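## Task

Pick up the small yellow sponge from the desk and set it on the counter that stands behind the shelving. Do not disturb the stack of cartons. The robot must not tip over or finish leaning, or the task fails. The sponge must rest on the counter by itself at the end; if only the robot's grip keeps it there, it does not count.

## Robot and tools

ROBOT. A Hello Robot Stretch 3 with one arm. It has a two-wheel base (0.33 m long, 0.34 m wide) that cannot drive sideways, a lift on a mast, and a telescoping arm that points to the robot's right. To move the gripper forward or back, drive the base. Turns on the spot pivot about the wheel-axle midpoint, 0.05 m behind the front edge. With the arm pulled in and the wrist folded, a turn sweeps a 0.28 m radius. An unfolded, level gripper reaches past that radius. A loose object may sometimes get a small push from outside.

FRAMES. Base frame: origin on the floor between the drive wheels, x forward, y left, z up. hand_pose is reported in this frame, at the point where closed fingertips meet. Odometry frame is the base frame at the scene's start. Heading runs -3.142 to 3.142, positive to the left.

execute_actions takes {"actions": [...]}, run in order. An empty list only returns the current state and images. Each action can have:
- "robot": one command, a list of up to 8 commands run one after another, or {"stop": true}, which brakes everything and clears the queue.
- "steps": 1 to 450 control steps at 30 per second (default 1). {"steps": n} by itself just waits.
- "until": ends the action early once all its conditions hold. Only valid together with steps.
A command can contain:
- "base": exactly one key. translate_m is an offset in metres from where the base is when the command starts; positive drives forward, |value| at most 1. rotate_rad is an offset turn in radians; positive is counter-clockwise seen from above, |value| at most 3.2.
- "joints": absolute targets, by name. Joints you leave out keep their current goal. Ranges: lift_m 0 to 1.1 (arm height in m); arm_m 0 to 0.52 (extension in m); wrist_yaw_rad -1.345 to 4.42 (0 along the arm, positive toward the front, 3.0 folded over the base); wrist_pitch_rad -1.57 to 0.451 (0 level, negative tips fingertips down); wrist_roll_rad -2.911 to 2.911 (0 has fingers side by side); gripper_m -0.089 to 0.179 (bigger is wider; actual fingertip gap is about 0.007 less when nearly closed, 0.025 less fully open, zero below 0.007); head_pan_rad -3.953 to 1.73 (0 forward, positive left, -1.57 looks along the arm); head_tilt_rad -1.53 to 0.419 (negative looks down).
- "contact_limits": {"arm_m": effort %, 1 to 100}. The arm motion halts with contact_stop near that effort (negative when retracting). Lower is gentler; too low stops at once. It lasts until the next arm_m command.
In a list, {"pause_s": s} waits up to 15 s. A bad value or invalid action rejects the whole call, and ongoing motion continues. Motions keep running between calls and while you think. A new command overrides at once and discards the rest of an older queue.

UNTIL. {"robot": {"status": "ended"}} waits until nothing reports moving and no queue runs; use steps 450 with it. Other fields take [op, value] with "=", "!=", "<", "<=", ">", ">=" (e.g. "lift_m": [">", 0.3]) or a status word. Fields: x, y, heading, translate_m, rotate_rad and their _goal, base_status, each joint's reading, _goal and _status, refusals, queue, queue_left. {"any": {"status": "ended"}} fires when any motion or queue ends. Don't wait for a reading to equal a goal exactly.

SPEED. Full base speed (0.30 m/s, 1.9 rad/s) requires lift_m under 0.30, arm_m under 0.03 and wrist_yaw_rad over 2.54; otherwise 0.10 m/s and 0.63 rad/s.

GRIPPER. Close to a gripper_m below the object's width; lower squeezes harder, but a stall guard eases off, so heavy or slick things can slip. To let go, open at least 0.02 above where the pads first touched. Neither the reading nor "done" proves a grasp; check cameras. Resend a different value to squeeze again.

SELF-COLLISION. Fold or unfold the wrist only with lift_m 0.32 to 0.95, wrist_pitch_rad -0.4, wrist_roll_rad about 0. Once folded, lift_m can go down to 0.25. With wrist_yaw_rad below -0.4, keep wrist_pitch_rad at -0.5 or lower.

BALANCE. Pushing an immovable thing with the gripper above about 0.45 m can tip the robot before contact_stop; raising the contact limit lowers that height; a second push after a contact_stop is riskier. Don't drive while holding, hooking or pushing something fixed. If the base catches on furniture, reverse the last move in small steps; if base_tilt leans, pull the gripper away; if still tipped, drop lift_m to about 0.2.

RESULT LINES. base_status shows progress as (moved of goal). joint_goals, joint_status, measured_speeds (units per second), refusals, queue (idle, running, done, dropped, stopped), queue_left. Statuses: moving, done (within tolerance), off_target (rested short, may still push), contact_stop (lift or arm hit something and went slack until next command), time_out, stopped, not_commanded, torque_fault (wrist servo off about 10 s, limp, refuses goals; wait with steps). A queue advances only on done (off_target also for base and gripper); otherwise later commands are dropped. Lines "refused:" and "dropped:" give reasons, counting from 0; "replaced:" is informational. robot.on_its_own reports goals the robot changed, slack or off joints, off-rest efforts, and base lean of 3 degrees or more. lidar_m: 12 distances in 30-degree sectors, first straight ahead, counter-clockwise, plane 0.17 m high, "-" for none. wrist_depth_mm and head_depth_mm: 7x7 grids of median depth, head grid sideways. base_tilt in degrees (forward, right positive, with a fixed offset up to about 4). motor_effort in %, peak in brackets; wheel effort positive pushes forward. base_odometry counts wheel turns, including slip.

CAMERAS. head_camera 896x504 and nav_camera 672x504 (fisheye) move with head pan and tilt; wrist_camera 644x364 rides on the gripper. Every successful execute_actions returns one image per camera, taken at the end.

zoom_image: {"camera": name, "region": [x0, y0, x1, y1]} in pixels of that camera's latest image, origin top-left, at most 504 by 504.

finished_scene: {"scene": number of the current scene}. Irreversible; reports success. Before calling it, wait for all motion to end, have the object released and resting on the counter, and the gripper clear of it. Avoid drops, slams, hard hits, strong pushes and servo faults.

Each tool is called after "Call:" as name(argument=value, ...) on one line, values as JSON.

## Session

Call:
execute_actions(actions=[])

Scene clock: 0.00 s.
robot.base_odometry: x=+0.000 y=+0.000 heading=+0.000 (m, m, rad; robot's odometry frame)
robot.turned_by_wheels: +0.000 (rad since the last result)
robot.turned_by_imu: +0.000 (rad since the last result)
robot.base_tilt: forward=-2.1 right=+2.3 (deg)
robot.lidar_m: 1.71 0.99 0.83 0.76 0.86 1.21 1.21 1.35 1.85 1.43 2.05 2.53
robot.head_depth_mm: 1664 2360 2373 2348 2342 2318 2254 / 1681 2406 2448 2398 2372 2366 2338 / 1691 2445 2488 2475 2443 2380 2337 / 1720 2480 2566 2537 2514 2461 2336 / 1728 2523 2630 2601 2554 2522 2266 / 1720 2350 1993 1969 1911 1919 1891 / 1727 1575 2000 1985 1374 1496 1460
robot.base_status: not_commanded
robot.joint_positions: lift_m=+0.345 arm_m=-0.002 wrist_yaw_rad=+3.039 wrist_pitch_rad=-0.456 wrist_roll_rad=-0.003 gripper_m=+0.037 head_pan_rad=+0.011 head_tilt_rad=-0.021
robot.joint_goals: lift_m=+0.345 arm_m=-0.002 wrist_yaw_rad=+3.039 wrist_pitch_rad=-0.456 wrist_roll_rad=-0.003 gripper_m=+0.037 head_pan_rad=+0.011 head_tilt_rad=-0.021
robot.joint_status: lift_m=not_commanded arm_m=not_commanded wrist_yaw_rad=not_commanded wrist_pitch_rad=not_commanded wrist_roll_rad=not_commanded gripper_m=not_commanded head_pan_rad=not_commanded head_tilt_rad=not_commanded
robot.measured_speeds: translate_m=+0.000 rotate_rad=+0.000 lift_m=+0.000 arm_m=+0.000 wrist_yaw_rad=+0.000 wrist_pitch_rad=+0.000 wrist_roll_rad=+0.000 head_pan_rad=+0.000 head_tilt_rad=+0.000
robot: refusals=0 queue=idle queue_left=0
robot.motor_effort: left_wheel=+0 right_wheel=+0 lift_m=+23 arm_m=+1 wrist_yaw_rad=+0 wrist_pitch_rad=+4 wrist_roll_rad=+0 gripper_m=+0 head_pan_rad=+0 head_tilt_rad=+1 (%)
robot.hand_pose: x=+0.0012 y=+0.0756 z=+0.3494 quat_wxyz=(+0.195, +0.695, +0.125, +0.681) (m; robot's base frame)
robot.wrist_depth_mm: - - 839 783 - 917 737 / - - 830 823 - 882 804 / - - 917 893 881 882 864 / 920 903 862 854 838 795 770 / 734 720 - 690 689 663 650 / 605 599 590 577 - 562 550 / 531 524 - - 491 485 478
pictures: head_camera (sideways: a quarter turn clockwise sets it upright), nav_camera (sideways: a quarter turn counterclockwise sets it upright), wrist_camera
Images, in order (width x height): head_camera 896x504, nav_camera 672x504, wrist_camera 644x364.

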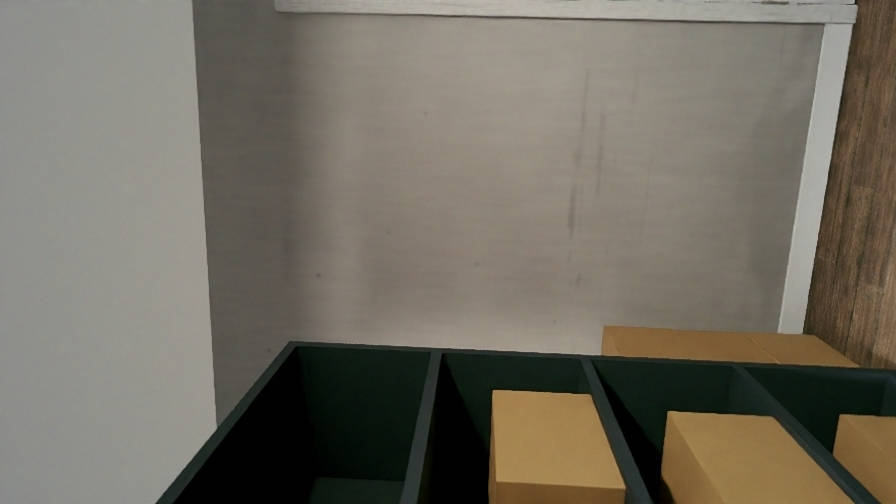

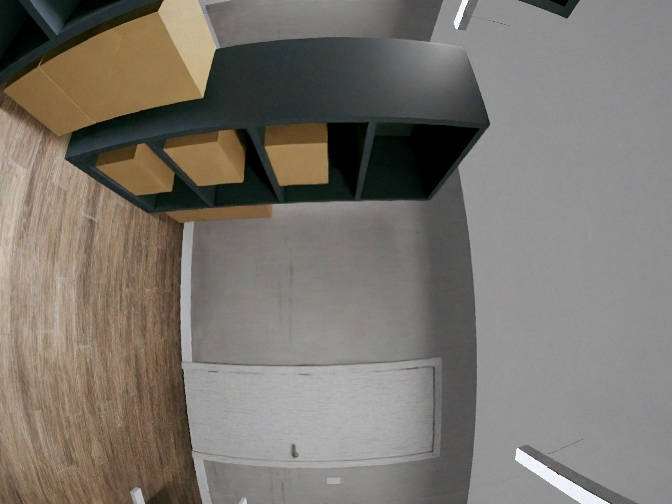

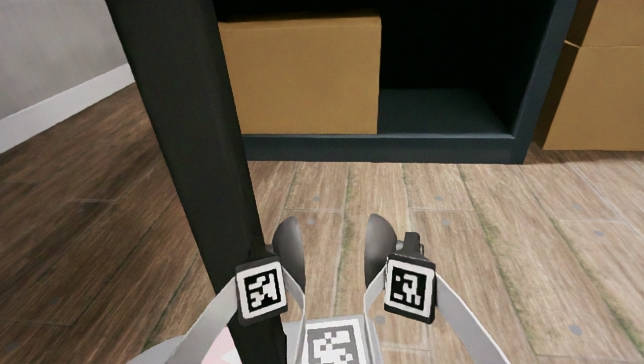

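Shelving on left. Look right.

Call:
execute_actions(actions=[{"robot":{"joints":{"head_pan_rad":-1.57,"head_tilt_rad":-0.4}},"steps":100,"until":{"robot":{"status":"ended"}}}])

Scene clock: 4.57 s.
robot.base_odometry: x=+0.000 y=+0.000 heading=+0.000 (m, m, rad; robot's odometry frame)
robot.turned_by_wheels: +0.000 (rad since the last result)
robot.turned_by_imu: -0.001 (rad since the last result)
robot.base_tilt: forward=-2.0 right=+2.3 (deg)
robot.lidar_m: 1.70 0.99 0.83 0.76 0.86 1.21 1.20 1.36 1.85 1.44 2.05 2.54
robot.head_depth_mm: 1516 1593 1698 1797 1891 1854 1451 / 1520 1613 1730 1827 1956 1860 1465 / 1557 1655 1772 1857 2014 1838 1445 / 1610 1701 1818 1768 1582 1706 1449 / 1650 1745 1858 1767 2131 1825 1443 / 1713 1795 1933 1754 2182 1811 1439 / 1737 1849 1968 1728 2215 1814 1432
robot.base_status: not_commanded
robot.joint_positions: lift_m=+0.345 arm_m=-0.002 wrist_yaw_rad=+3.039 wrist_pitch_rad=-0.456 wrist_roll_rad=-0.003 gripper_m=+0.037 head_pan_rad=-1.563 head_tilt_rad=-0.395
robot.joint_goals: lift_m=+0.345 arm_m=-0.002 wrist_yaw_rad=+3.039 wrist_pitch_rad=-0.456 wrist_roll_rad=-0.003 gripper_m=+0.037 head_pan_rad=-1.570 head_tilt_rad=-0.400
robot.joint_status: lift_m=not_commanded arm_m=not_commanded wrist_yaw_rad=not_commanded wrist_pitch_rad=not_commanded wrist_roll_rad=not_commanded gripper_m=not_commanded head_pan_rad=done head_tilt_rad=done
robot.measured_speeds: translate_m=+0.000 rotate_rad=+0.000 lift_m=+0.000 arm_m=+0.000 wrist_yaw_rad=+0.000 wrist_pitch_rad=+0.000 wrist_roll_rad=+0.000 head_pan_rad=+0.000 head_tilt_rad=+0.000
robot: refusals=0 queue=done queue_left=0
robot.motor_effort: left_wheel=+0(0) right_wheel=+0(0) lift_m=+23(23) arm_m=+1(1) wrist_yaw_rad=+0(0) wrist_pitch_rad=+4(4) wrist_roll_rad=+0(0) gripper_m=+0(0) head_pan_rad=-4(48) head_tilt_rad=-2(19) (%)
robot.hand_pose: x=+0.0012 y=+0.0756 z=+0.3494 quat_wxyz=(+0.195, +0.695, +0.125, +0.681) (m; robot's base frame)
robot.wrist_depth_mm: - - 829 783 - 898 731 / - - 867 826 - 879 821 / - - 929 891 899 868 866 / 917 895 863 830 824 808 775 / 722 725 - 685 694 652 651 / 605 603 594 579 - 560 548 / 525 535 - - 491 484 478
pictures: head_camera (sideways: a quarter turn clockwise sets it upright), nav_camera (sideways: a quarter turn counterclockwise sets it upright), wrist_camera
Images, in order (width x height): head_camera 896x504, nav_camera 672x504, wrist_camera 644x364.

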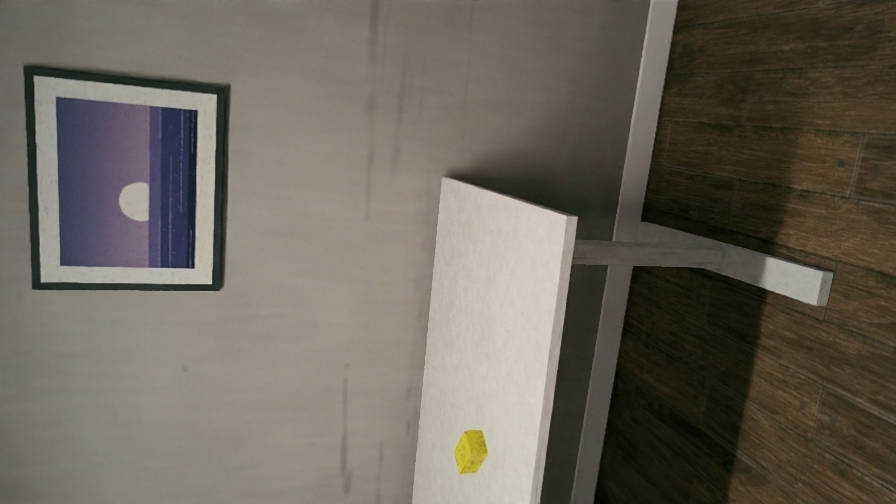

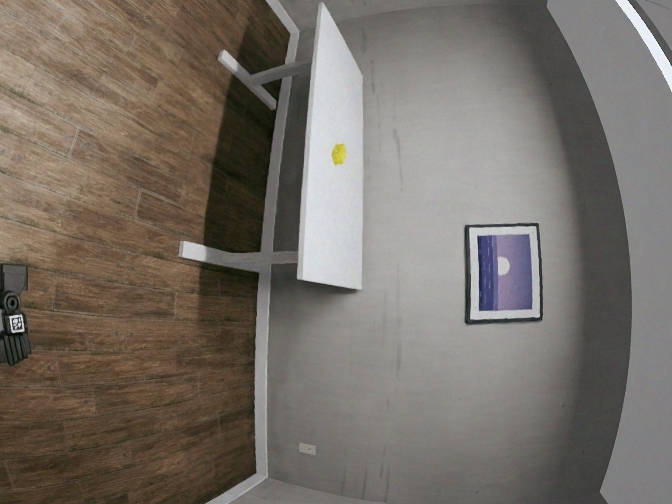

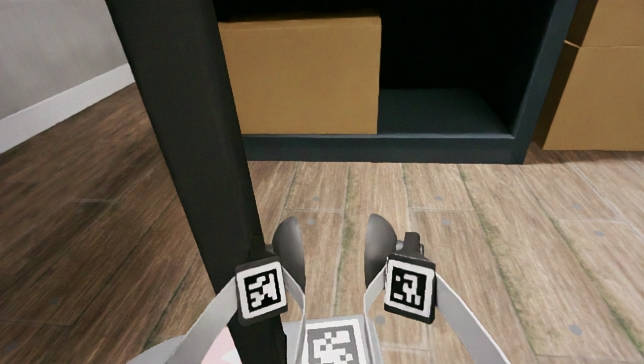

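Call:
execute_actions(actions=[{"robot":[{"joints":{"lift_m":0.28}},{"base":{"rotate_rad":-1.07}},{"base":{"translate_m":0.57}},{"base":{"translate_m":0.57}},{"base":{"rotate_rad":1.07},"joints":{"lift_m":0.7,"head_tilt_rad":-0.8}},{"joints":{"wrist_yaw_rad":0,"gripper_m":0.15}}],"steps":450,"until":{"robot":{"status":"ended"}}},{"steps":300,"until":{"robot":{"status":"ended"}}}])

Scene clock: 21.00 s.
robot.base_odometry: x=+0.547 y=-1.000 heading=+0.000 (m, m, rad; robot's odometry frame)
robot.turned_by_wheels: +0.000 (rad since the last result)
robot.turned_by_imu: +0.000 (rad since the last result)
robot.base_tilt: forward=-2.1 right=+2.2 (deg)
robot.lidar_m: 1.78 1.97 1.63 1.64 1.82 1.95 1.95 0.68 0.73 0.98 0.94 0.94
robot.head_depth_mm: 789 883 984 855 694 587 506 / 808 907 1017 848 693 585 507 / 831 932 1022 850 654 584 506 / 844 957 1049 848 673 584 516 / 866 982 1065 846 687 583 524 / 896 1013 1084 843 688 581 535 / 911 1045 1089 842 686 580 1073
robot.base_status: done (rotate_rad +1.0700 of +1.0700)
robot.joint_positions: lift_m=+0.540 arm_m=-0.002 wrist_yaw_rad=+3.054 wrist_pitch_rad=-0.457 wrist_roll_rad=-0.003 gripper_m=+0.037 head_pan_rad=-1.563 head_tilt_rad=-0.791
robot.joint_goals: lift_m=+0.540 arm_m=-0.002 wrist_yaw_rad=+3.054 wrist_pitch_rad=-0.457 wrist_roll_rad=-0.003 gripper_m=+0.037 head_pan_rad=-1.570 head_tilt_rad=-0.800
robot.joint_status: lift_m=contact_stop arm_m=not_commanded wrist_yaw_rad=not_commanded wrist_pitch_rad=not_commanded wrist_roll_rad=not_commanded gripper_m=not_commanded head_pan_rad=done head_tilt_rad=done
robot.measured_speeds: translate_m=+0.000 rotate_rad=+0.000 lift_m=-0.002 arm_m=+0.000 wrist_yaw_rad=+0.020 wrist_pitch_rad=+0.000 wrist_roll_rad=+0.000 head_pan_rad=+0.000 head_tilt_rad=+0.000
robot: refusals=0 queue=dropped queue_left=0
robot.on_its_own: lift_m is slack since a contact_stop, until your next command for it (your +0.700 is given up)
robot.motor_effort: left_wheel=-1(8) right_wheel=-2(11) lift_m=+23(54) arm_m=+2(2) wrist_yaw_rad=-11(12) wrist_pitch_rad=+5(5) wrist_roll_rad=-1(0) gripper_m=-1(0) head_pan_rad=-3(4) head_tilt_rad=-3(21) (%)
robot.hand_pose: x=-0.0020 y=+0.0758 z=+0.5436 quat_wxyz=(+0.191, +0.694, +0.130, +0.682) (m; robot's base frame)
robot.wrist_depth_mm: - - - - - - - / - - - - - - - / - - - - - - - / - - - - - - - / - - - 951 989 924 897 / 862 856 838 813 - 773 777 / 738 742 714 710 693 686 663
pictures: head_camera (sideways: a quarter turn clockwise sets it upright), nav_camera (sideways: a quarter turn counterclockwise sets it upright), wrist_camera
dropped: robot: command 4 of its queue: lift_m: contact_stop
Images, in order (width x height): head_camera 896x504, nav_camera 672x504, wrist_camera 644x364.

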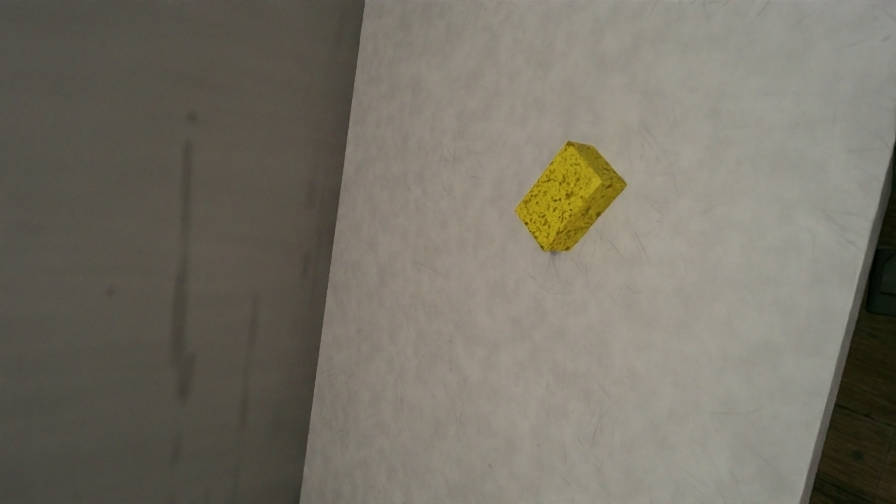

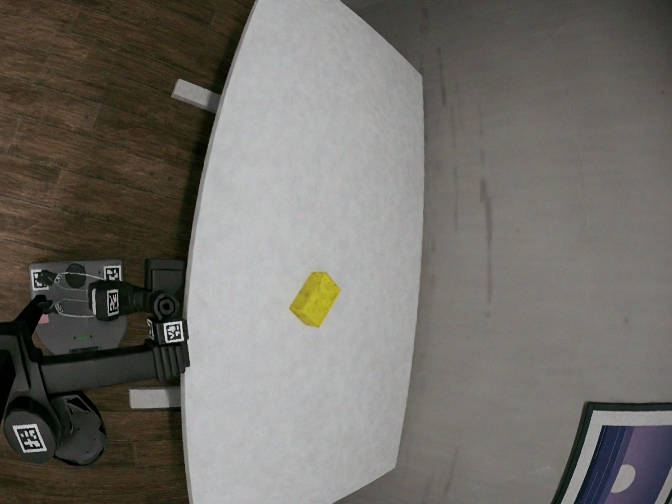

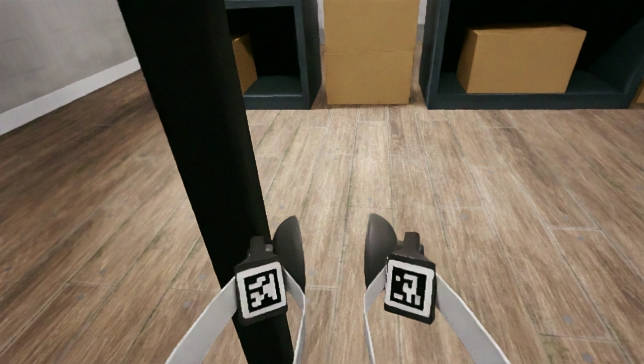

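Call:
execute_actions(actions=[{"robot":[{"joints":{"lift_m":0.28}},{"base":{"rotate_rad":1.57}},{"base":{"translate_m":0.3}},{"base":{"rotate_rad":-1.57},"joints":{"lift_m":0.9}},{"joints":{"wrist_yaw_rad":0,"gripper_m":0.15,"head_tilt_rad":-0.7}},{"joints":{"wrist_pitch_rad":-1.5,"arm_m":0.3}}],"steps":450,"until":{"robot":{"status":"ended"}}},{"steps":300,"until":{"robot":{"status":"ended"}}}])

Scene clock: 46.27 s.
robot.base_odometry: x=+0.548 y=-0.700 heading=+0.000 (m, m, rad; robot's odometry frame)
robot.turned_by_wheels: +0.000 (rad since the last result)
robot.turned_by_imu: -0.014 (rad since the last result)
robot.base_tilt: forward=-2.1 right=+2.2 (deg)
robot.lidar_m: 1.84 1.61 1.36 1.34 1.49 1.89 1.89 1.54 0.90 1.28 1.17 1.84
robot.head_depth_mm: 1021 1131 1224 - 752 1333 1191 / 1045 1154 - 884 750 1355 1194 / 1064 1184 1273 - 737 1390 1183 / 1087 1214 1284 947 745 1386 1186 / 1118 1250 1293 943 791 1387 1179 / 1145 1275 1290 948 790 1375 1174 / 1174 1314 1269 937 813 1373 1173
robot.base_status: done (rotate_rad -1.5700 of -1.5700)
robot.joint_positions: lift_m=+0.899 arm_m=+0.300 wrist_yaw_rad=+0.001 wrist_pitch_rad=-1.496 wrist_roll_rad=-0.003 gripper_m=+0.150 head_pan_rad=-1.563 head_tilt_rad=-0.705
robot.joint_goals: lift_m=+0.900 arm_m=+0.300 wrist_yaw_rad=+0.000 wrist_pitch_rad=-1.500 wrist_roll_rad=-0.003 gripper_m=+0.150 head_pan_rad=-1.570 head_tilt_rad=-0.700
robot.joint_status: lift_m=done arm_m=done wrist_yaw_rad=done wrist_pitch_rad=done wrist_roll_rad=not_commanded gripper_m=done head_pan_rad=done head_tilt_rad=done
robot.measured_speeds: translate_m=+0.000 rotate_rad=+0.000 lift_m=+0.000 arm_m=+0.000 wrist_yaw_rad=+0.000 wrist_pitch_rad=+0.000 wrist_roll_rad=+0.000 head_pan_rad=+0.000 head_tilt_rad=+0.000
robot: refusals=0 queue=done queue_left=0
robot.motor_effort: left_wheel=+1(6) right_wheel=-1(14) lift_m=+34(36) arm_m=+3(4) wrist_yaw_rad=-1(11) wrist_pitch_rad=-2(6) wrist_roll_rad=+0(0) gripper_m=+1(99) head_pan_rad=-4(3) head_tilt_rad=+2(10) (%)
robot.hand_pose: x=-0.0216 y=-0.4398 z=+0.7807 quat_wxyz=(+0.519, +0.482, -0.517, -0.480) (m; robot's base frame)
robot.wrist_depth_mm: 224 222 220 218 215 212 210 / 226 225 222 219 217 215 212 / 965 950 225 222 219 216 214 / 986 979 962 963 947 927 217 / - 971 978 959 963 941 915 / - - 977 969 955 955 924 / - - - 996 973 955 958
pictures: head_camera (sideways: a quarter turn clockwise sets it upright), nav_camera (sideways: a quarter turn counterclockwise sets it upright), wrist_camera
Images, in order (width x height): head_camera 896x504, nav_camera 672x504, wrist_camera 644x364.

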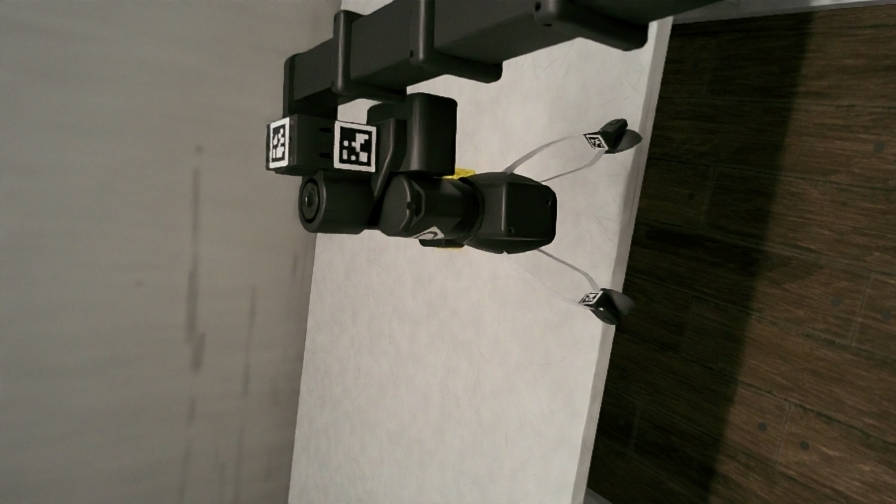

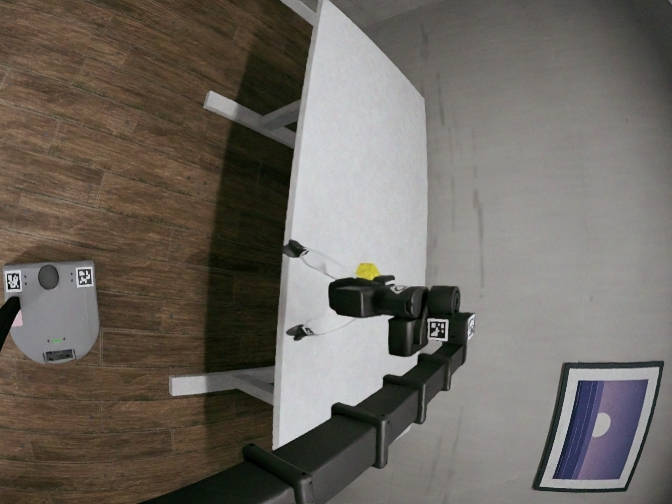

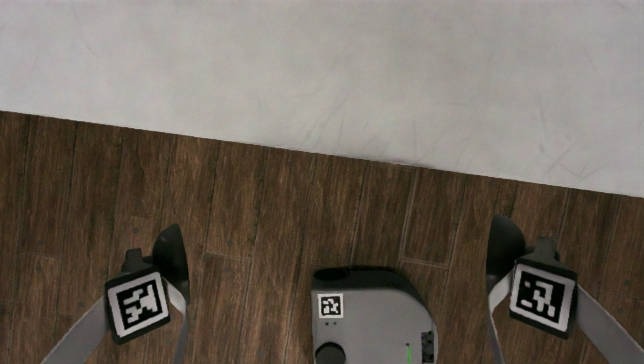

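Call:
execute_actions(actions=[{"robot":[{"joints":{"lift_m":1.0}},{"joints":{"arm_m":0.5,"wrist_pitch_rad":-1.2}}],"steps":300,"until":{"robot":{"status":"ended"}}}])

Scene clock: 53.33 s.
robot.base_odometry: x=+0.548 y=-0.700 heading=+0.000 (m, m, rad; robot's odometry frame)
robot.turned_by_wheels: +0.000 (rad since the last result)
robot.turned_by_imu: -0.001 (rad since the last result)
robot.base_tilt: forward=-2.1 right=+2.3 (deg)
robot.lidar_m: 1.83 1.60 1.35 1.34 1.49 1.90 1.89 1.54 0.91 1.28 1.17 1.84
robot.head_depth_mm: 1013 - 1230 956 751 1329 1188 / 1027 1188 1232 950 749 1365 1191 / 1046 - 1235 912 749 1384 1184 / 1091 1200 1262 910 770 1395 1181 / 1122 1244 1287 943 765 1387 1176 / 1148 1279 1281 941 788 1377 1177 / 1176 1324 1275 939 814 1383 1173
robot.base_status: done (rotate_rad -1.5700 of -1.5700)
robot.joint_positions: lift_m=+0.999 arm_m=+0.500 wrist_yaw_rad=+0.001 wrist_pitch_rad=-1.207 wrist_roll_rad=-0.003 gripper_m=+0.150 head_pan_rad=-1.563 head_tilt_rad=-0.705
robot.joint_goals: lift_m=+1.000 arm_m=+0.500 wrist_yaw_rad=+0.000 wrist_pitch_rad=-1.200 wrist_roll_rad=-0.003 gripper_m=+0.150 head_pan_rad=-1.570 head_tilt_rad=-0.700
robot.joint_status: lift_m=done arm_m=done wrist_yaw_rad=done wrist_pitch_rad=done wrist_roll_rad=not_commanded gripper_m=done head_pan_rad=done head_tilt_rad=done
robot.measured_speeds: translate_m=+0.000 rotate_rad=+0.000 lift_m=+0.000 arm_m=+0.000 wrist_yaw_rad=+0.000 wrist_pitch_rad=+0.000 wrist_roll_rad=+0.000 head_pan_rad=+0.000 head_tilt_rad=+0.000
robot: refusals=0 queue=done queue_left=0
robot.motor_effort: left_wheel=+1(0) right_wheel=-1(1) lift_m=+34(36) arm_m=+3(3) wrist_yaw_rad=-1(1) wrist_pitch_rad=+1(3) wrist_roll_rad=+0(0) gripper_m=+0(1) head_pan_rad=-3(4) head_tilt_rad=+2(1) (%)
robot.hand_pose: x=-0.0215 y=-0.7135 z=+0.8900 quat_wxyz=(+0.583, +0.402, -0.581, -0.401) (m; robot's base frame)
robot.wrist_depth_mm: 414 403 397 388 383 378 371 / 395 387 381 378 371 361 356 / 378 376 366 361 358 352 344 / 361 359 355 303 341 339 332 / 353 352 343 330 326 329 323 / 340 - 330 322 321 319 312 / 329 323 319 315 312 305 302
pictures: head_camera (sideways: a quarter turn clockwise sets it upright), nav_camera (sideways: a quarter turn counterclockwise sets it upright), wrist_camera
Images, in order (width x height): head_camera 896x504, nav_camera 672x504, wrist_camera 644x364.

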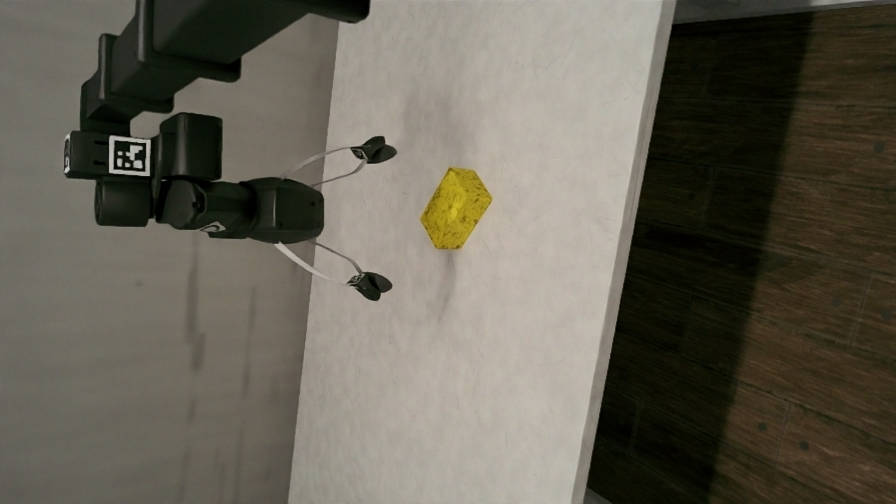

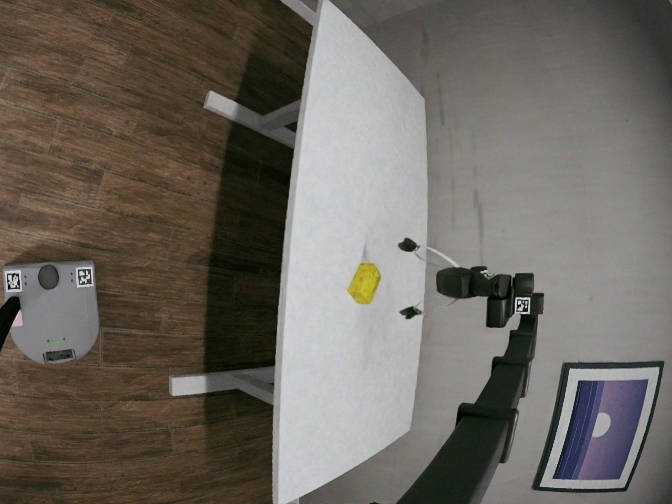

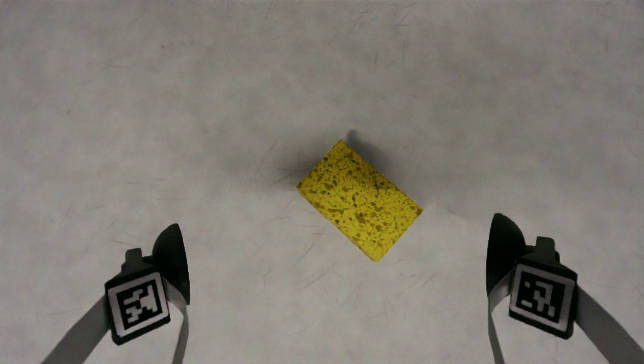

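Well centred. Lower.

Call:
execute_actions(actions=[{"robot":{"joints":{"lift_m":0.87}},"steps":300,"until":{"robot":{"status":"ended"}}}])

Scene clock: 57.20 s.
robot.base_odometry: x=+0.548 y=-0.700 heading=+0.000 (m, m, rad; robot's odometry frame)
robot.turned_by_wheels: +0.000 (rad since the last result)
robot.turned_by_imu: +0.000 (rad since the last result)
robot.base_tilt: forward=-2.1 right=+2.3 (deg)
robot.lidar_m: 1.83 1.61 1.35 1.34 1.48 1.89 1.89 1.54 0.90 1.28 1.17 1.84
robot.head_depth_mm: 1020 1123 1220 - - 1367 1177 / 1045 1152 - 916 749 1355 1190 / 1061 1170 - 882 748 1389 1184 / 1090 1214 1293 893 766 1392 1183 / 1117 1251 1293 945 766 1394 1175 / 1144 1275 1287 939 790 1375 1184 / 1170 1320 1277 937 810 1378 1174
robot.base_status: done (rotate_rad -1.5700 of -1.5700)
robot.joint_positions: lift_m=+0.871 arm_m=+0.500 wrist_yaw_rad=+0.001 wrist_pitch_rad=-1.207 wrist_roll_rad=-0.003 gripper_m=+0.150 head_pan_rad=-1.563 head_tilt_rad=-0.705
robot.joint_goals: lift_m=+0.870 arm_m=+0.500 wrist_yaw_rad=+0.000 wrist_pitch_rad=-1.200 wrist_roll_rad=-0.003 gripper_m=+0.150 head_pan_rad=-1.570 head_tilt_rad=-0.700
robot.joint_status: lift_m=done arm_m=done wrist_yaw_rad=done wrist_pitch_rad=done wrist_roll_rad=not_commanded gripper_m=done head_pan_rad=done head_tilt_rad=done
robot.measured_speeds: translate_m=+0.000 rotate_rad=+0.000 lift_m=+0.000 arm_m=+0.000 wrist_yaw_rad=+0.000 wrist_pitch_rad=+0.000 wrist_roll_rad=+0.000 head_pan_rad=+0.000 head_tilt_rad=+0.000
robot: refusals=0 queue=done queue_left=0
robot.motor_effort: left_wheel=+1(1) right_wheel=-1(1) lift_m=+8(33) arm_m=+3(3) wrist_yaw_rad=-1(1) wrist_pitch_rad=+1(1) wrist_roll_rad=+0(0) gripper_m=+0(0) head_pan_rad=-3(3) head_tilt_rad=+2(2) (%)
robot.hand_pose: x=-0.0215 y=-0.7135 z=+0.7614 quat_wxyz=(+0.583, +0.402, -0.581, -0.401) (m; robot's base frame)
robot.wrist_depth_mm: 255 250 246 243 238 234 232 / 243 241 237 232 228 226 221 / 235 232 228 176 175 218 215 / 226 223 219 173 167 209 207 / 219 216 211 209 164 205 201 / 210 - 205 202 199 197 194 / 204 200 198 195 193 190 189
pictures: head_camera (sideways: a quarter turn clockwise sets it upright), nav_camera (sideways: a quarter turn counterclockwise sets it upright), wrist_camera
Images, in order (width x height): head_camera 896x504, nav_camera 672x504, wrist_camera 644x364.

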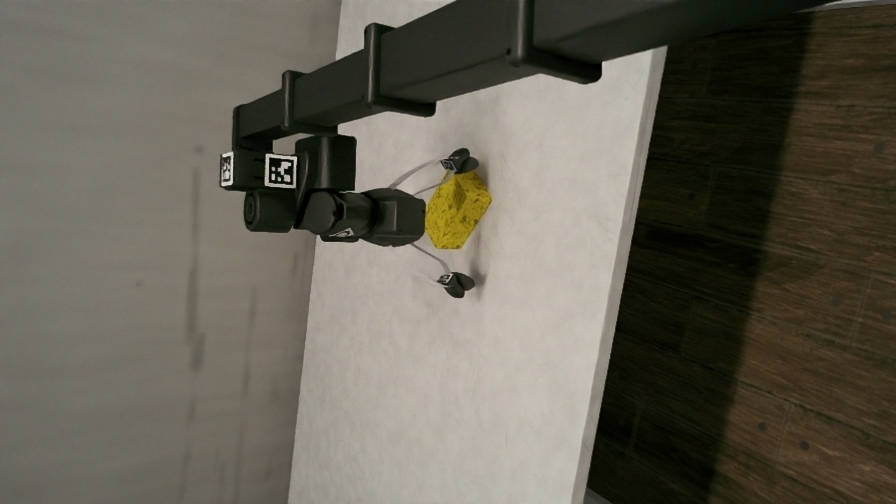

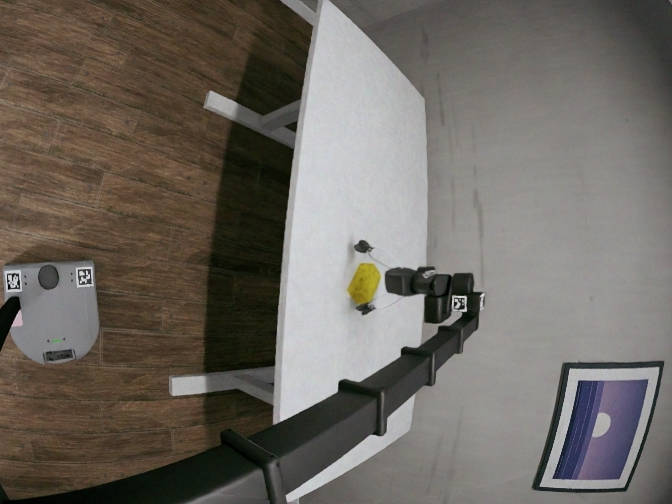

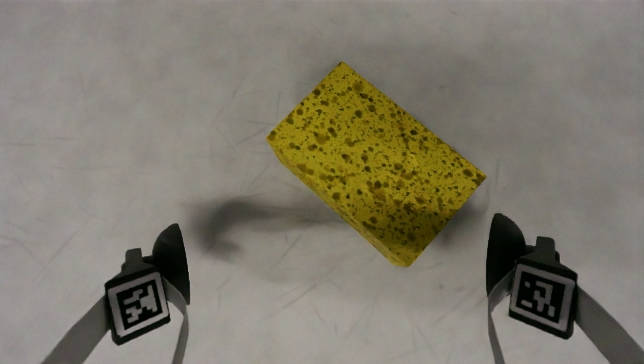

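Call:
execute_actions(actions=[{"robot":[{"base":{"translate_m":-0.025},"joints":{"arm_m":0.52,"wrist_pitch_rad":-1.1}},{"joints":{"lift_m":0.85}}],"steps":300,"until":{"robot":{"status":"ended"}}}])

Scene clock: 62.50 s.
robot.base_odometry: x=+0.523 y=-0.700 heading=+0.000 (m, m, rad; robot's odometry frame)
robot.turned_by_wheels: +0.000 (rad since the last result)
robot.turned_by_imu: +0.000 (rad since the last result)
robot.base_tilt: forward=-2.1 right=+2.3 (deg)
robot.lidar_m: 1.86 1.61 1.36 1.34 1.49 1.87 1.87 1.54 0.89 1.28 1.18 1.87
robot.head_depth_mm: 1017 1130 1220 996 - 1326 1175 / 1039 1143 1230 917 745 1361 1186 / 1063 1173 - 913 749 1393 1182 / 1085 1212 1292 876 745 1397 1182 / 1112 1245 1284 945 767 1382 1176 / 1137 1276 1276 942 789 1384 1177 / 1169 1313 1276 938 812 1378 1173
robot.base_status: done (translate_m -0.0250 of -0.0250)
robot.joint_positions: lift_m=+0.851 arm_m=+0.518 wrist_yaw_rad=+0.001 wrist_pitch_rad=-1.109 wrist_roll_rad=-0.003 gripper_m=+0.150 head_pan_rad=-1.563 head_tilt_rad=-0.705
robot.joint_goals: lift_m=+0.850 arm_m=+0.520 wrist_yaw_rad=+0.000 wrist_pitch_rad=-1.100 wrist_roll_rad=-0.003 gripper_m=+0.150 head_pan_rad=-1.570 head_tilt_rad=-0.700
robot.joint_status: lift_m=done arm_m=done wrist_yaw_rad=done wrist_pitch_rad=done wrist_roll_rad=not_commanded gripper_m=done head_pan_rad=done head_tilt_rad=done
robot.measured_speeds: translate_m=+0.000 rotate_rad=+0.000 lift_m=+0.000 arm_m=+0.000 wrist_yaw_rad=+0.000 wrist_pitch_rad=+0.000 wrist_roll_rad=+0.000 head_pan_rad=+0.000 head_tilt_rad=+0.000
robot: refusals=0 queue=done queue_left=0
robot.motor_effort: left_wheel=+0(3) right_wheel=-1(9) lift_m=+8(11) arm_m=+2(3) wrist_yaw_rad=-1(1) wrist_pitch_rad=+2(2) wrist_roll_rad=+0(0) gripper_m=+0(1) head_pan_rad=-4(3) head_tilt_rad=+1(1) (%)
robot.hand_pose: x=-0.0215 y=-0.7550 z=+0.7493 quat_wxyz=(+0.602, +0.373, -0.600, -0.372) (m; robot's base frame)
robot.wrist_depth_mm: 261 256 253 247 242 238 233 / 245 241 237 233 229 225 221 / 230 228 224 220 216 213 209 / 218 215 210 161 205 203 200 / 207 205 197 153 153 194 190 / 196 - 190 146 146 184 181 / 189 184 184 177 176 175 173
pictures: head_camera (sideways: a quarter turn clockwise sets it upright), nav_camera (sideways: a quarter turn counterclockwise sets it upright), wrist_camera
Images, in order (width x height): head_camera 896x504, nav_camera 672x504, wrist_camera 644x364.

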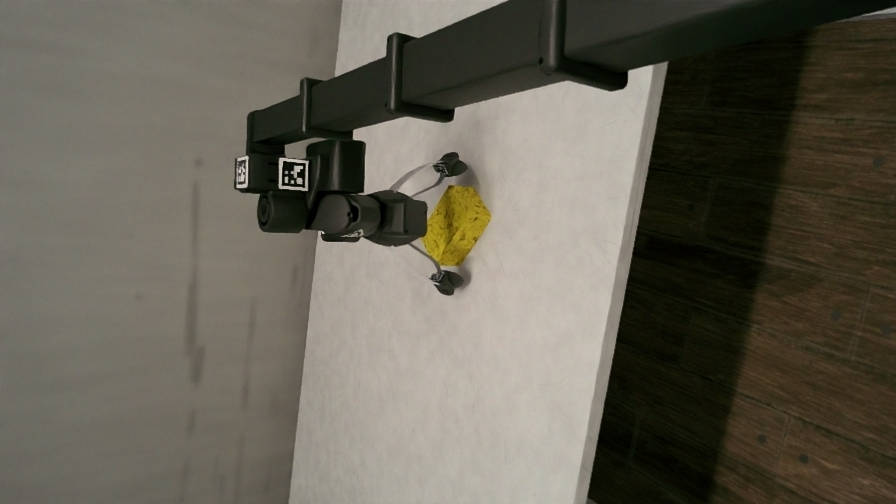

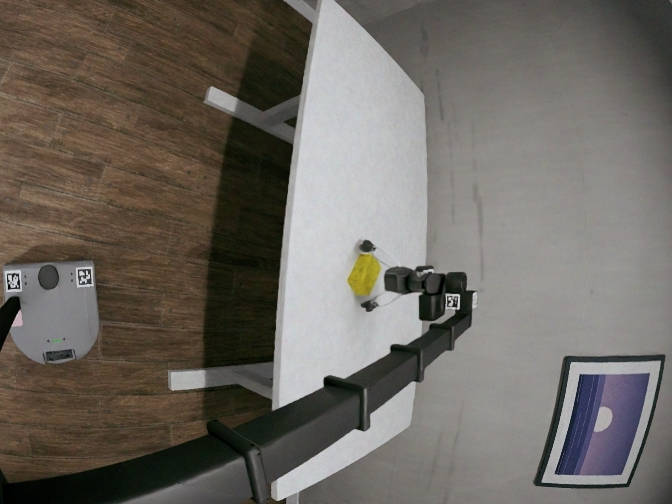

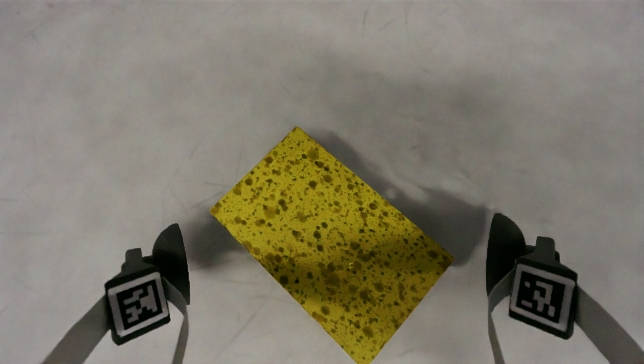

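Grip, lift, stow, and look toward the shelving.

Call:
execute_actions(actions=[{"robot":[{"joints":{"gripper_m":0.02}},{"joints":{"lift_m":0.95}},{"joints":{"arm_m":0,"wrist_pitch_rad":-0.4,"head_pan_rad":1.57,"head_tilt_rad":-0.3}}],"steps":400,"until":{"robot":{"status":"ended"}}}])

Scene clock: 73.23 s.
robot.base_odometry: x=+0.523 y=-0.700 heading=+0.000 (m, m, rad; robot's odometry frame)
robot.turned_by_wheels: +0.000 (rad since the last result)
robot.turned_by_imu: -0.001 (rad since the last result)
robot.base_tilt: forward=-2.1 right=+2.3 (deg)
robot.lidar_m: 1.86 1.61 1.36 1.34 1.49 1.87 1.87 1.54 0.89 1.27 1.18 1.87
robot.head_depth_mm: 2913 3021 3136 2755 1399 1481 1516 / 2968 3018 3161 2762 1425 1486 1531 / 2938 3114 3269 2853 1454 1525 1561 / 1302 1382 1490 1464 1625 1700 1546 / 1599 1665 1743 1797 1754 1898 1559 / 1641 1695 1452 1889 1726 1678 1549 / 1670 1738 1413 1906 1785 1618 -
robot.base_status: done (translate_m -0.0250 of -0.0250)
robot.joint_positions: lift_m=+0.949 arm_m=+0.000 wrist_yaw_rad=+0.001 wrist_pitch_rad=-0.423 wrist_roll_rad=-0.003 gripper_m=+0.021 head_pan_rad=+1.563 head_tilt_rad=-0.310
robot.joint_goals: lift_m=+0.950 arm_m=+0.000 wrist_yaw_rad=+0.000 wrist_pitch_rad=-0.400 wrist_roll_rad=-0.003 gripper_m=+0.020 head_pan_rad=+1.570 head_tilt_rad=-0.300
robot.joint_status: lift_m=done arm_m=done wrist_yaw_rad=done wrist_pitch_rad=done wrist_roll_rad=not_commanded gripper_m=done head_pan_rad=done head_tilt_rad=done
robot.measured_speeds: translate_m=+0.000 rotate_rad=+0.000 lift_m=+0.000 arm_m=+0.000 wrist_yaw_rad=+0.000 wrist_pitch_rad=+0.000 wrist_roll_rad=+0.000 head_pan_rad=+0.000 head_tilt_rad=+0.000
robot: refusals=0 queue=done queue_left=0
robot.motor_effort: left_wheel=+1(1) right_wheel=-1(1) lift_m=+34(36) arm_m=-1(3) wrist_yaw_rad=-1(1) wrist_pitch_rad=+7(8) wrist_roll_rad=-1(0) gripper_m=-24(100) head_pan_rad=+4(44) head_tilt_rad=+4(20) (%)
robot.hand_pose: x=-0.0212 y=-0.3690 z=+0.9609 quat_wxyz=(+0.693, +0.149, -0.690, -0.148) (m; robot's base frame)
robot.wrist_depth_mm: - - - 958 909 865 834 / - - - - 996 943 890 / - 986 895 171 878 844 879 / 737 720 675 161 656 653 619 / 579 581 566 153 330 519 506 / 507 475 - 421 436 438 435 / - - - 412 396 378 367
pictures: head_camera (sideways: a quarter turn clockwise sets it upright), nav_camera (sideways: a quarter turn counterclockwise sets it upright), wrist_camera
Images, in order (width x height): head_camera 896x504, nav_camera 672x504, wrist_camera 644x364.

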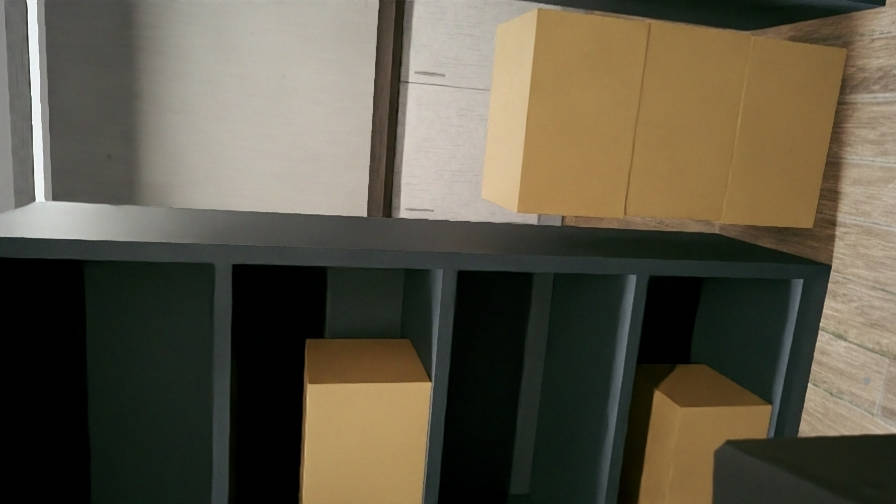

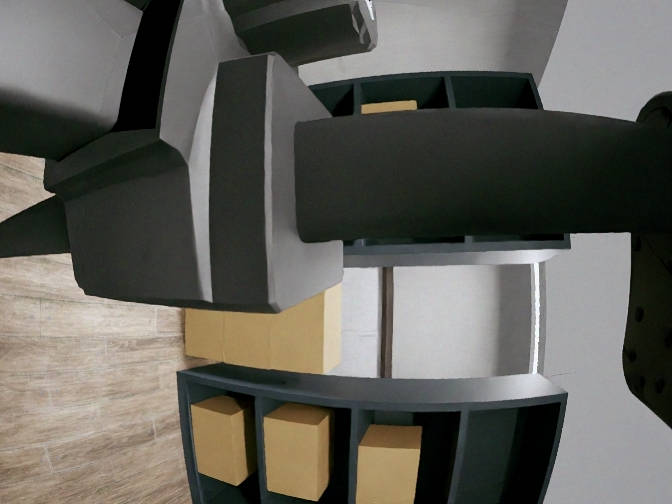

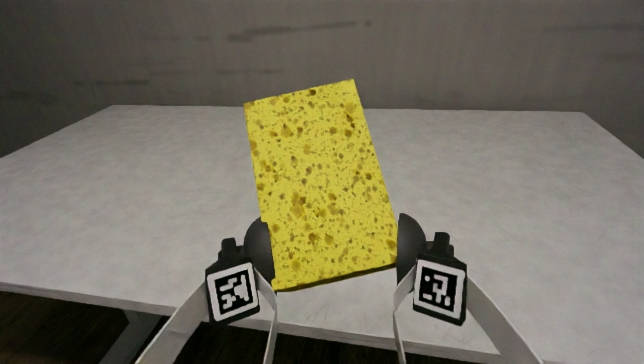

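Call:
execute_actions(actions=[{"robot":[{"joints":{"lift_m":0.6,"head_pan_rad":0}},{"joints":{"wrist_yaw_rad":3.0}},{"joints":{"lift_m":0.28}},{"base":{"rotate_rad":2.55}},{"base":{"translate_m":0.81}},{"base":{"translate_m":0.81}},{"base":{"rotate_rad":-0.98}}],"steps":450,"until":{"robot":{"status":"ended"}}},{"steps":300,"until":{"robot":{"status":"ended"}}}])

Scene clock: 100.77 s.
robot.base_odometry: x=-0.822 y=+0.203 heading=+1.570 (m, m, rad; robot's odometry frame)
robot.turned_by_wheels: +1.570 (rad since the last result)
robot.turned_by_imu: +1.548 (rad since the last result)
robot.base_tilt: forward=-2.1 right=+2.3 (deg)
robot.lidar_m: 0.91 0.47 0.39 0.39 0.43 0.68 1.92 1.85 2.76 1.75 0.83 0.74
robot.head_depth_mm: 2351 2453 2562 2651 2633 2075 1590 / 2403 2524 2612 2740 2806 2055 1590 / 2440 2535 2647 2781 2829 2059 1570 / 1596 1702 1836 1991 2204 1945 1570 / 1092 1143 1199 1268 1334 1419 1456 / 830 857 894 925 961 1002 1052 / 673 689 710 731 755 778 808
robot.base_status: done (rotate_rad -0.9799 of -0.9800)
robot.joint_positions: lift_m=+0.281 arm_m=+0.000 wrist_yaw_rad=+2.998 wrist_pitch_rad=-0.422 wrist_roll_rad=-0.003 gripper_m=+0.021 head_pan_rad=+0.007 head_tilt_rad=-0.309
robot.joint_goals: lift_m=+0.280 arm_m=+0.000 wrist_yaw_rad=+3.000 wrist_pitch_rad=-0.400 wrist_roll_rad=-0.003 gripper_m=+0.020 head_pan_rad=+0.000 head_tilt_rad=-0.300
robot.joint_status: lift_m=done arm_m=done wrist_yaw_rad=done wrist_pitch_rad=done wrist_roll_rad=not_commanded gripper_m=done head_pan_rad=done head_tilt_rad=done
robot.measured_speeds: translate_m=+0.000 rotate_rad=+0.000 lift_m=+0.000 arm_m=+0.000 wrist_yaw_rad=+0.000 wrist_pitch_rad=+0.000 wrist_roll_rad=+0.000 head_pan_rad=+0.000 head_tilt_rad=+0.000
robot: refusals=0 queue=done queue_left=0
robot.motor_effort: left_wheel=+1(8) right_wheel=-1(14) lift_m=+9(34) arm_m=-1(1) wrist_yaw_rad=+2(4) wrist_pitch_rad=+7(7) wrist_roll_rad=+0(0) gripper_m=-24(24) head_pan_rad=-3(46) head_tilt_rad=+3(3) (%)
robot.hand_pose: x=+0.0109 y=+0.0765 z=+0.2926 quat_wxyz=(+0.198, +0.699, +0.098, +0.680) (m; robot's base frame)
robot.wrist_depth_mm: 416 - 403 396 391 388 380 / 452 - 441 422 422 417 413 / 495 488 457 170 460 451 446 / 551 544 505 161 501 495 489 / 596 581 - 152 336 536 519 / 556 542 - 148 497 496 493 / 465 - - - 439 433 426
pictures: head_camera (sideways: a quarter turn clockwise sets it upright), nav_camera (sideways: a quarter turn counterclockwise sets it upright), wrist_camera
Images, in order (width x height): head_camera 896x504, nav_camera 672x504, wrist_camera 644x364.

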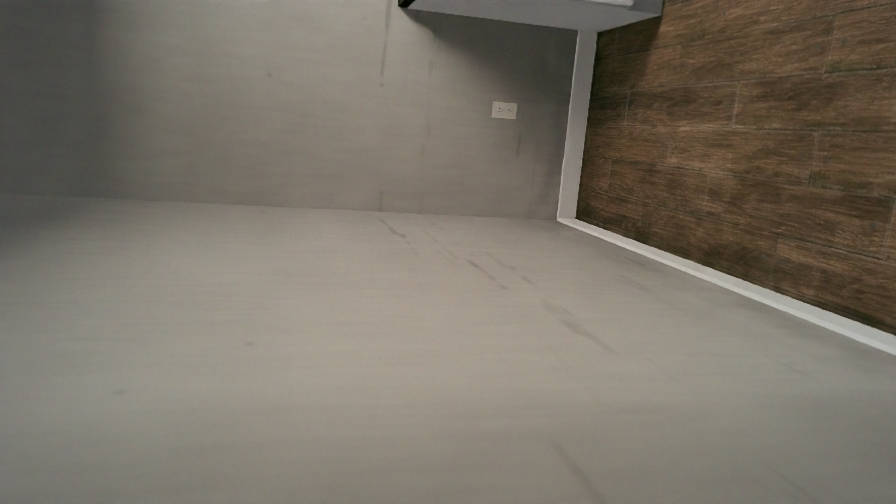

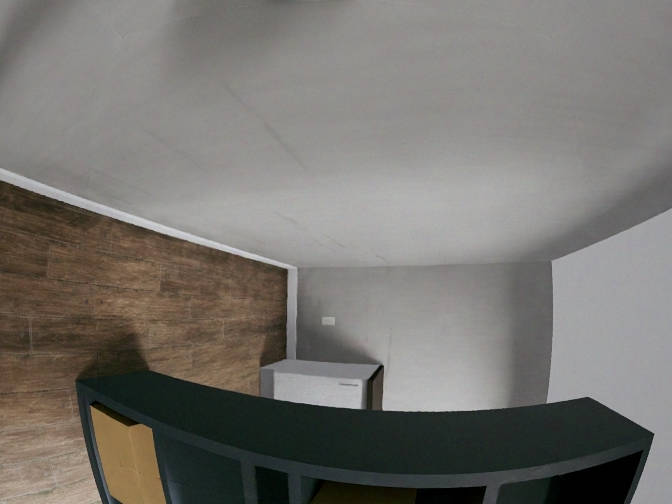

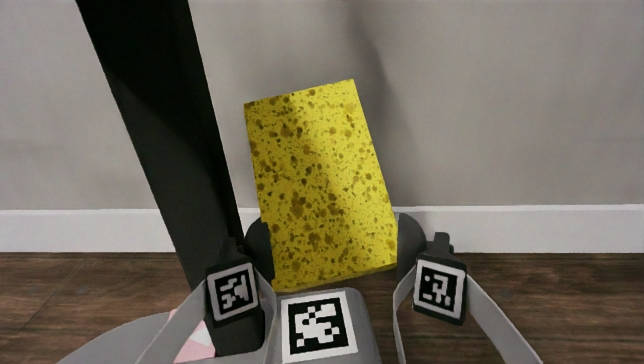

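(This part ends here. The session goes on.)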